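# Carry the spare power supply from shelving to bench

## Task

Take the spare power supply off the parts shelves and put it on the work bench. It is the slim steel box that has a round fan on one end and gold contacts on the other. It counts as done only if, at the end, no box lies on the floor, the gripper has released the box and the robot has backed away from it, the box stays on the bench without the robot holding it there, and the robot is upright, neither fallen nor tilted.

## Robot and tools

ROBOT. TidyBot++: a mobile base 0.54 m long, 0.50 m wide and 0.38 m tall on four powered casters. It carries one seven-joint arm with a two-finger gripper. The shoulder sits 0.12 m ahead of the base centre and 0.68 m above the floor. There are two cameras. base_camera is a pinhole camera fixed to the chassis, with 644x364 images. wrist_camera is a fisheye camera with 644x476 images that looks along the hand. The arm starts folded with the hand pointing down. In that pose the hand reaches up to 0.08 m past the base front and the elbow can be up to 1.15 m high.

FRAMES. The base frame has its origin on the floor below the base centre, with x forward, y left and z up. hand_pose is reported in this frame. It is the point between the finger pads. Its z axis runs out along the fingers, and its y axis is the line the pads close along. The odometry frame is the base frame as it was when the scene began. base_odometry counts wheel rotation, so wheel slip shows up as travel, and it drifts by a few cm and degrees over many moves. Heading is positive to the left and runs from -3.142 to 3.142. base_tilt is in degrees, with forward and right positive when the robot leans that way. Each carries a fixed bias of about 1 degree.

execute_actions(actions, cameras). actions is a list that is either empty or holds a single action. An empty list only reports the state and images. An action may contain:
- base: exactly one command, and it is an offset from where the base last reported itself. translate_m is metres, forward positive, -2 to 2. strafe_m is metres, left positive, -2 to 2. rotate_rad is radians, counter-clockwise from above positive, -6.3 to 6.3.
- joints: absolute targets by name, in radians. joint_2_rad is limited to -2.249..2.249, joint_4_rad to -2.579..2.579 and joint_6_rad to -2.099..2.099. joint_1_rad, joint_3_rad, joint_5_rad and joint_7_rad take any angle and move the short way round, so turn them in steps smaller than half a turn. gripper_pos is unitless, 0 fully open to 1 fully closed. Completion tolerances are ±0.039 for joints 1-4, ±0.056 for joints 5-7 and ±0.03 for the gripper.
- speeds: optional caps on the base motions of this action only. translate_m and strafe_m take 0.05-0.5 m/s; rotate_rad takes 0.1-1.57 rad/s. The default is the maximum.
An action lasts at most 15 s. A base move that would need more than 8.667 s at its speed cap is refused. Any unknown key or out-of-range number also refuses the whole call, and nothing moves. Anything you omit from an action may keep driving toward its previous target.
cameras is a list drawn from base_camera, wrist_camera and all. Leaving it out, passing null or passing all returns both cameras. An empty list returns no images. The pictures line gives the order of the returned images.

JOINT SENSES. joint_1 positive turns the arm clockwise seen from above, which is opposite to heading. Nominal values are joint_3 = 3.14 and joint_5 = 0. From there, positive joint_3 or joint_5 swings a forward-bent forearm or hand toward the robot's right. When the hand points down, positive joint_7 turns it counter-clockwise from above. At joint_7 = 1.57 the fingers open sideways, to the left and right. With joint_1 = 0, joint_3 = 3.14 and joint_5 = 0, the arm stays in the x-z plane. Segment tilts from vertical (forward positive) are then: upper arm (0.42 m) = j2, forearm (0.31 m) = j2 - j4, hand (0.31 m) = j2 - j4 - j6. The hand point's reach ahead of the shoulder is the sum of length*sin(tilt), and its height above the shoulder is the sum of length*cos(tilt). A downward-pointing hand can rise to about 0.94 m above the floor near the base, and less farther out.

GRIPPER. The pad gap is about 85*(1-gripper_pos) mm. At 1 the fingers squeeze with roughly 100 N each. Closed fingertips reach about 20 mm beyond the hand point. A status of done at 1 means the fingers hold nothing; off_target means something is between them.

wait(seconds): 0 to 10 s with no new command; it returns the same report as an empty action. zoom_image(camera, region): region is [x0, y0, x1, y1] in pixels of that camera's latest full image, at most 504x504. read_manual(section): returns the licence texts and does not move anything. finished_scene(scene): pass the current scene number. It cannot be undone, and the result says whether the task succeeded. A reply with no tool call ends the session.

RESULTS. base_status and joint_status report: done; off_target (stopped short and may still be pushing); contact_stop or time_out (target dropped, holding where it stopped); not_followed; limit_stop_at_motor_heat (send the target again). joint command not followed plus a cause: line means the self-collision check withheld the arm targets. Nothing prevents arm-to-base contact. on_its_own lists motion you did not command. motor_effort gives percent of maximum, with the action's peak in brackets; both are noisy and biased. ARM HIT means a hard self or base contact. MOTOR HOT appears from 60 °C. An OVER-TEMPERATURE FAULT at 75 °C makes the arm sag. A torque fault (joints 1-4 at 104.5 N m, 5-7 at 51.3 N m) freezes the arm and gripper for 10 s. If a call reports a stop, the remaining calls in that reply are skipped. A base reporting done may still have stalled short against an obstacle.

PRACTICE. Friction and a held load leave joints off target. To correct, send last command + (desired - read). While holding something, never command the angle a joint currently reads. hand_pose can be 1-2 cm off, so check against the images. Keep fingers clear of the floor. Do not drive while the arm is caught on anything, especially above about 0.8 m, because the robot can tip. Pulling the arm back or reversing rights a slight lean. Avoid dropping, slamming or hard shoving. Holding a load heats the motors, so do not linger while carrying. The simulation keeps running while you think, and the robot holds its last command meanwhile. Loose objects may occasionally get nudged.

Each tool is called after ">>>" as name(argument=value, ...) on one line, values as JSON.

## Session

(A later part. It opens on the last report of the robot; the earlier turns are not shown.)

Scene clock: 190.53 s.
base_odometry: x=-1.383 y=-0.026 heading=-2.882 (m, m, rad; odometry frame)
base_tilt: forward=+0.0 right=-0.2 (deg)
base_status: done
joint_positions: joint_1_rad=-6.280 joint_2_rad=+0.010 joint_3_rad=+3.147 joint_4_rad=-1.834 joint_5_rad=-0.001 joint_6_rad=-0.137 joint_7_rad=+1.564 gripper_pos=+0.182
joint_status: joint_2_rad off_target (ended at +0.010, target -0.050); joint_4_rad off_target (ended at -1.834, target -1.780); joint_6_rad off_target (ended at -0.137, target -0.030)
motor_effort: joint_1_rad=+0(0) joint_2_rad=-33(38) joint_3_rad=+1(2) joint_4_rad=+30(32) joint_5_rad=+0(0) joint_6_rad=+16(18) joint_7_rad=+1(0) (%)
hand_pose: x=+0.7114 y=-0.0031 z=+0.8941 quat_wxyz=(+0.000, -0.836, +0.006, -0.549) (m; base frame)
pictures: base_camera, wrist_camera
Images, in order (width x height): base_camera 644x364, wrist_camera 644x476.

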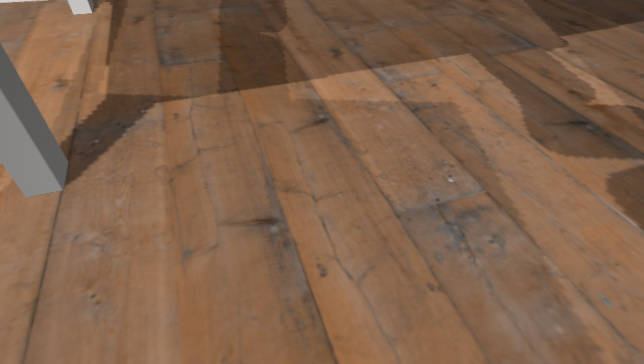

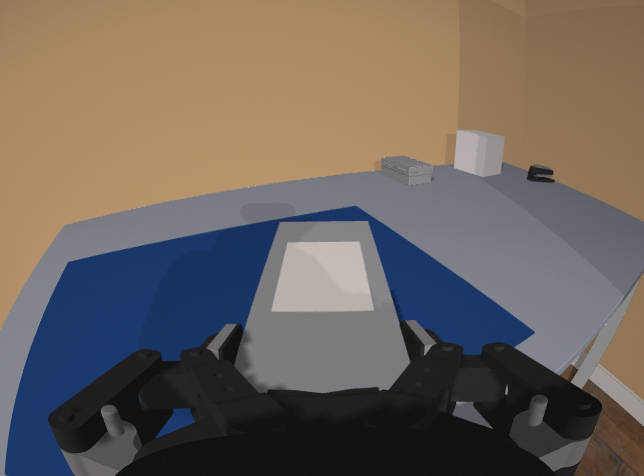

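>>> execute_actions(actions=[{"base":{"translate_m":0.12},"joints":{"joint_4_rad":-1.88,"joint_6_rad":0.09}}], cameras=[])

>>> execute_actions(actions=[{"joints":{"joint_4_rad":-1.96,"joint_6_rad":0.17}}], cameras=[])

>>> execute_actions(actions=[{"joints":{"joint_4_rad":-2.04,"joint_6_rad":0.25}}], cameras=["wrist_camera"])

Scene clock: 199.27 s.
base_odometry: x=-1.499 y=-0.057 heading=-2.882 (m, m, rad; odometry frame)
base_tilt: forward=+0.0 right=-0.2 (deg)
base_status: done
joint_positions: joint_1_rad=-6.280 joint_2_rad=+0.013 joint_3_rad=+3.147 joint_4_rad=-1.926 joint_5_rad=-0.001 joint_6_rad=-0.017 joint_7_rad=+1.564 gripper_pos=+0.182
joint_status: joint_4_rad off_target (ended at -1.926, target -1.880); joint_6_rad off_target (ended at -0.017, target +0.090)
motor_effort: joint_1_rad=+0(2) joint_2_rad=-33(36) joint_3_rad=+1(0) joint_4_rad=+30(31) joint_5_rad=+0(0) joint_6_rad=+16(17) joint_7_rad=+1(1) (%)
hand_pose: x=+0.7063 y=-0.0031 z=+0.8725 quat_wxyz=(+0.000, -0.829, +0.006, -0.559) (m; base frame)
pictures: none
No camera images: the call's "cameras" was empty. Leave "cameras" out to get every camera's image.

Scene clock: 200.13 s.
base_odometry: x=-1.499 y=-0.057 heading=-2.882 (m, m, rad; odometry frame)
base_tilt: forward=+0.0 right=-0.2 (deg)
base_status: not commanded
joint_positions: joint_1_rad=-6.280 joint_2_rad=+0.013 joint_3_rad=+3.147 joint_4_rad=-2.007 joint_5_rad=-0.001 joint_6_rad=+0.060 joint_7_rad=+1.564 gripper_pos=+0.182
joint_status: joint_4_rad off_target (ended at -2.007, target -1.960); joint_6_rad off_target (ended at +0.060, target +0.170)
motor_effort: joint_1_rad=+0(1) joint_2_rad=-31(33) joint_3_rad=+1(1) joint_4_rad=+29(31) joint_5_rad=+0(0) joint_6_rad=+16(18) joint_7_rad=+0(1) (%)
hand_pose: x=+0.6957 y=-0.0031 z=+0.8480 quat_wxyz=(+0.000, -0.830, +0.006, -0.557) (m; base frame)
pictures: none
No camera images: the call's "cameras" was empty. Leave "cameras" out to get every camera's image.

Scene clock: 201.00 s.
base_odometry: x=-1.499 y=-0.057 heading=-2.882 (m, m, rad; odometry frame)
base_tilt: forward=+0.0 right=-0.3 (deg)
base_status: not commanded
joint_positions: joint_1_rad=-6.280 joint_2_rad=+0.013 joint_3_rad=+3.147 joint_4_rad=-2.086 joint_5_rad=-0.001 joint_6_rad=+0.140 joint_7_rad=+1.564 gripper_pos=+0.182
joint_status: joint_4_rad off_target (ended at -2.086, target -2.040); joint_6_rad off_target (ended at +0.140, target +0.250)
motor_effort: joint_1_rad=+0(1) joint_2_rad=-30(33) joint_3_rad=+1(1) joint_4_rad=+28(30) joint_5_rad=+0(0) joint_6_rad=+16(18) joint_7_rad=+0(0) (%)
hand_pose: x=+0.6842 y=-0.0030 z=+0.8264 quat_wxyz=(+0.000, -0.830, +0.006, -0.557) (m; base frame)
pictures: wrist_camera
Images, in order (width x height): wrist_camera 644x476.

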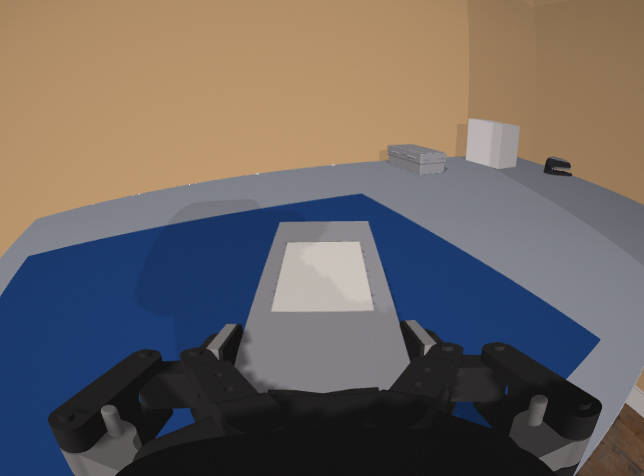

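>>> execute_actions(actions=[{"joints":{"joint_4_rad":-2.1,"joint_6_rad":0.3}}], cameras=[])

>>> execute_actions(actions=[{"joints":{"joint_4_rad":-2.16,"joint_6_rad":0.3}}], cameras=[])

Scene clock: 208.53 s.
base_odometry: x=-1.499 y=-0.057 heading=-2.882 (m, m, rad; odometry frame)
base_tilt: forward=+0.0 right=-0.2 (deg)
base_status: not commanded
joint_positions: joint_1_rad=-6.280 joint_2_rad=+0.013 joint_3_rad=+3.147 joint_4_rad=-2.144 joint_5_rad=-0.001 joint_6_rad=+0.190 joint_7_rad=+1.564 gripper_pos=+0.182
joint_status: joint_4_rad off_target (ended at -2.144, target -2.100); joint_6_rad off_target (ended at +0.190, target +0.300)
motor_effort: joint_1_rad=+0(0) joint_2_rad=-30(31) joint_3_rad=+1(1) joint_4_rad=+28(29) joint_5_rad=+0(0) joint_6_rad=+16(17) joint_7_rad=+1(1) (%)
hand_pose: x=+0.6736 y=-0.0029 z=+0.8087 quat_wxyz=(+0.000, -0.832, +0.006, -0.554) (m; base frame)
pictures: none
No camera images: the call's "cameras" was empty. Leave "cameras" out to get every camera's image.

Scene clock: 209.30 s.
base_odometry: x=-1.499 y=-0.057 heading=-2.882 (m, m, rad; odometry frame)
base_tilt: forward=+0.0 right=-0.3 (deg)
base_status: not commanded
joint_positions: joint_1_rad=-6.280 joint_2_rad=+0.005 joint_3_rad=+3.147 joint_4_rad=-2.180 joint_5_rad=-0.001 joint_6_rad=+0.215 joint_7_rad=+1.564 gripper_pos=+0.183
joint_status: joint_6_rad off_target (ended at +0.215, target +0.300); the others done
motor_effort: joint_1_rad=+0(0) joint_2_rad=-26(30) joint_3_rad=+1(1) joint_4_rad=+24(27) joint_5_rad=+0(0) joint_6_rad=+12(16) joint_7_rad=+0(0) (%)
hand_pose: x=+0.6649 y=-0.0029 z=+0.8000 quat_wxyz=(+0.000, -0.833, +0.006, -0.552) (m; base frame)
pictures: none
No camera images: the call's "cameras" was empty. Leave "cameras" out to get every camera's image.

>>> execute_actions(actions=[{"joints":{"joint_2_rad":0,"joint_4_rad":-2.18,"joint_6_rad":0.24}}], cameras=[])

>>> execute_actions(actions=[{"joints":{"gripper_pos":0}}], cameras=[])

>>> execute_actions(actions=[{"base":{"translate_m":-0.3},"joints":{"joint_2_rad":-0.2}}], cameras=["wrist_camera"])

>>> finished_scene(scene=1)

Scene clock: 218.90 s.
base_odometry: x=-1.499 y=-0.057 heading=-2.882 (m, m, rad; odometry frame)
base_tilt: forward=+0.0 right=-0.2 (deg)
base_status: not commanded
joint_positions: joint_1_rad=-6.280 joint_2_rad=+0.006 joint_3_rad=+3.147 joint_4_rad=-2.181 joint_5_rad=-0.001 joint_6_rad=+0.215 joint_7_rad=+1.564 gripper_pos=+0.183
joint_status: all done
motor_effort: joint_1_rad=+0(0) joint_2_rad=-20(27) joint_3_rad=+1(1) joint_4_rad=+21(24) joint_5_rad=+0(0) joint_6_rad=+9(13) joint_7_rad=+0(1) (%)
hand_pose: x=+0.6646 y=-0.0029 z=+0.7988 quat_wxyz=(+0.000, -0.834, +0.006, -0.552) (m; base frame)
pictures: none
No camera images: the call's "cameras" was empty. Leave "cameras" out to get every camera's image.

Scene clock: 220.00 s.
base_odometry: x=-1.499 y=-0.057 heading=-2.882 (m, m, rad; odometry frame)
base_tilt: forward=+0.0 right=-0.2 (deg)
base_status: not commanded
joint_positions: joint_1_rad=-6.280 joint_2_rad=+0.006 joint_3_rad=+3.147 joint_4_rad=-2.181 joint_5_rad=-0.001 joint_6_rad=+0.215 joint_7_rad=+1.564 gripper_pos=+0.000
joint_status: all done
motor_effort: joint_1_rad=-1(0) joint_2_rad=-19(23) joint_3_rad=+1(1) joint_4_rad=+18(21) joint_5_rad=+0(0) joint_6_rad=+7(9) joint_7_rad=+0(1) (%)
hand_pose: x=+0.6648 y=-0.0029 z=+0.7992 quat_wxyz=(+0.000, -0.834, +0.006, -0.552) (m; base frame)
pictures: none
No camera images: the call's "cameras" was empty. Leave "cameras" out to get every camera's image.

Scene clock: 222.00 s.
base_odometry: x=-1.209 y=+0.020 heading=-2.882 (m, m, rad; odometry frame)
base_tilt: forward=+0.0 right=-0.2 (deg)
base_status: done
joint_positions: joint_1_rad=-6.280 joint_2_rad=-0.200 joint_3_rad=+3.146 joint_4_rad=-2.181 joint_5_rad=-0.001 joint_6_rad=+0.215 joint_7_rad=+1.564 gripper_pos=+0.000
joint_status: all done
motor_effort: joint_1_rad=+0(0) joint_2_rad=-14(25) joint_3_rad=+1(2) joint_4_rad=+20(21) joint_5_rad=+0(0) joint_6_rad=+8(8) joint_7_rad=+1(1) (%)
hand_pose: x=+0.6292 y=-0.0027 z=+0.9084 quat_wxyz=(+0.000, -0.773, +0.006, -0.635) (m; base frame)
pictures: wrist_camera
Images, in order (width x height): wrist_camera 644x476.

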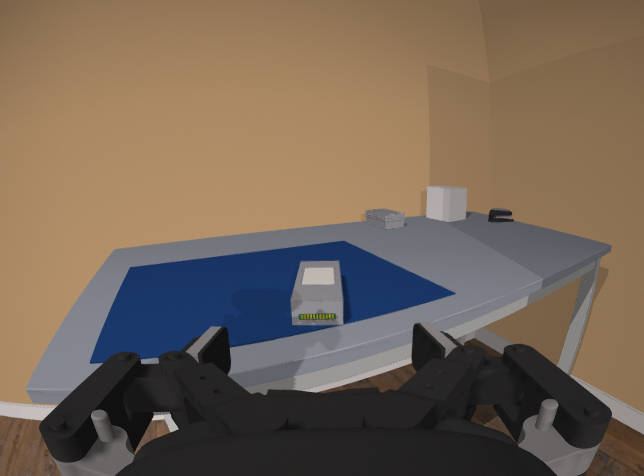

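The scene is finished: the task was done.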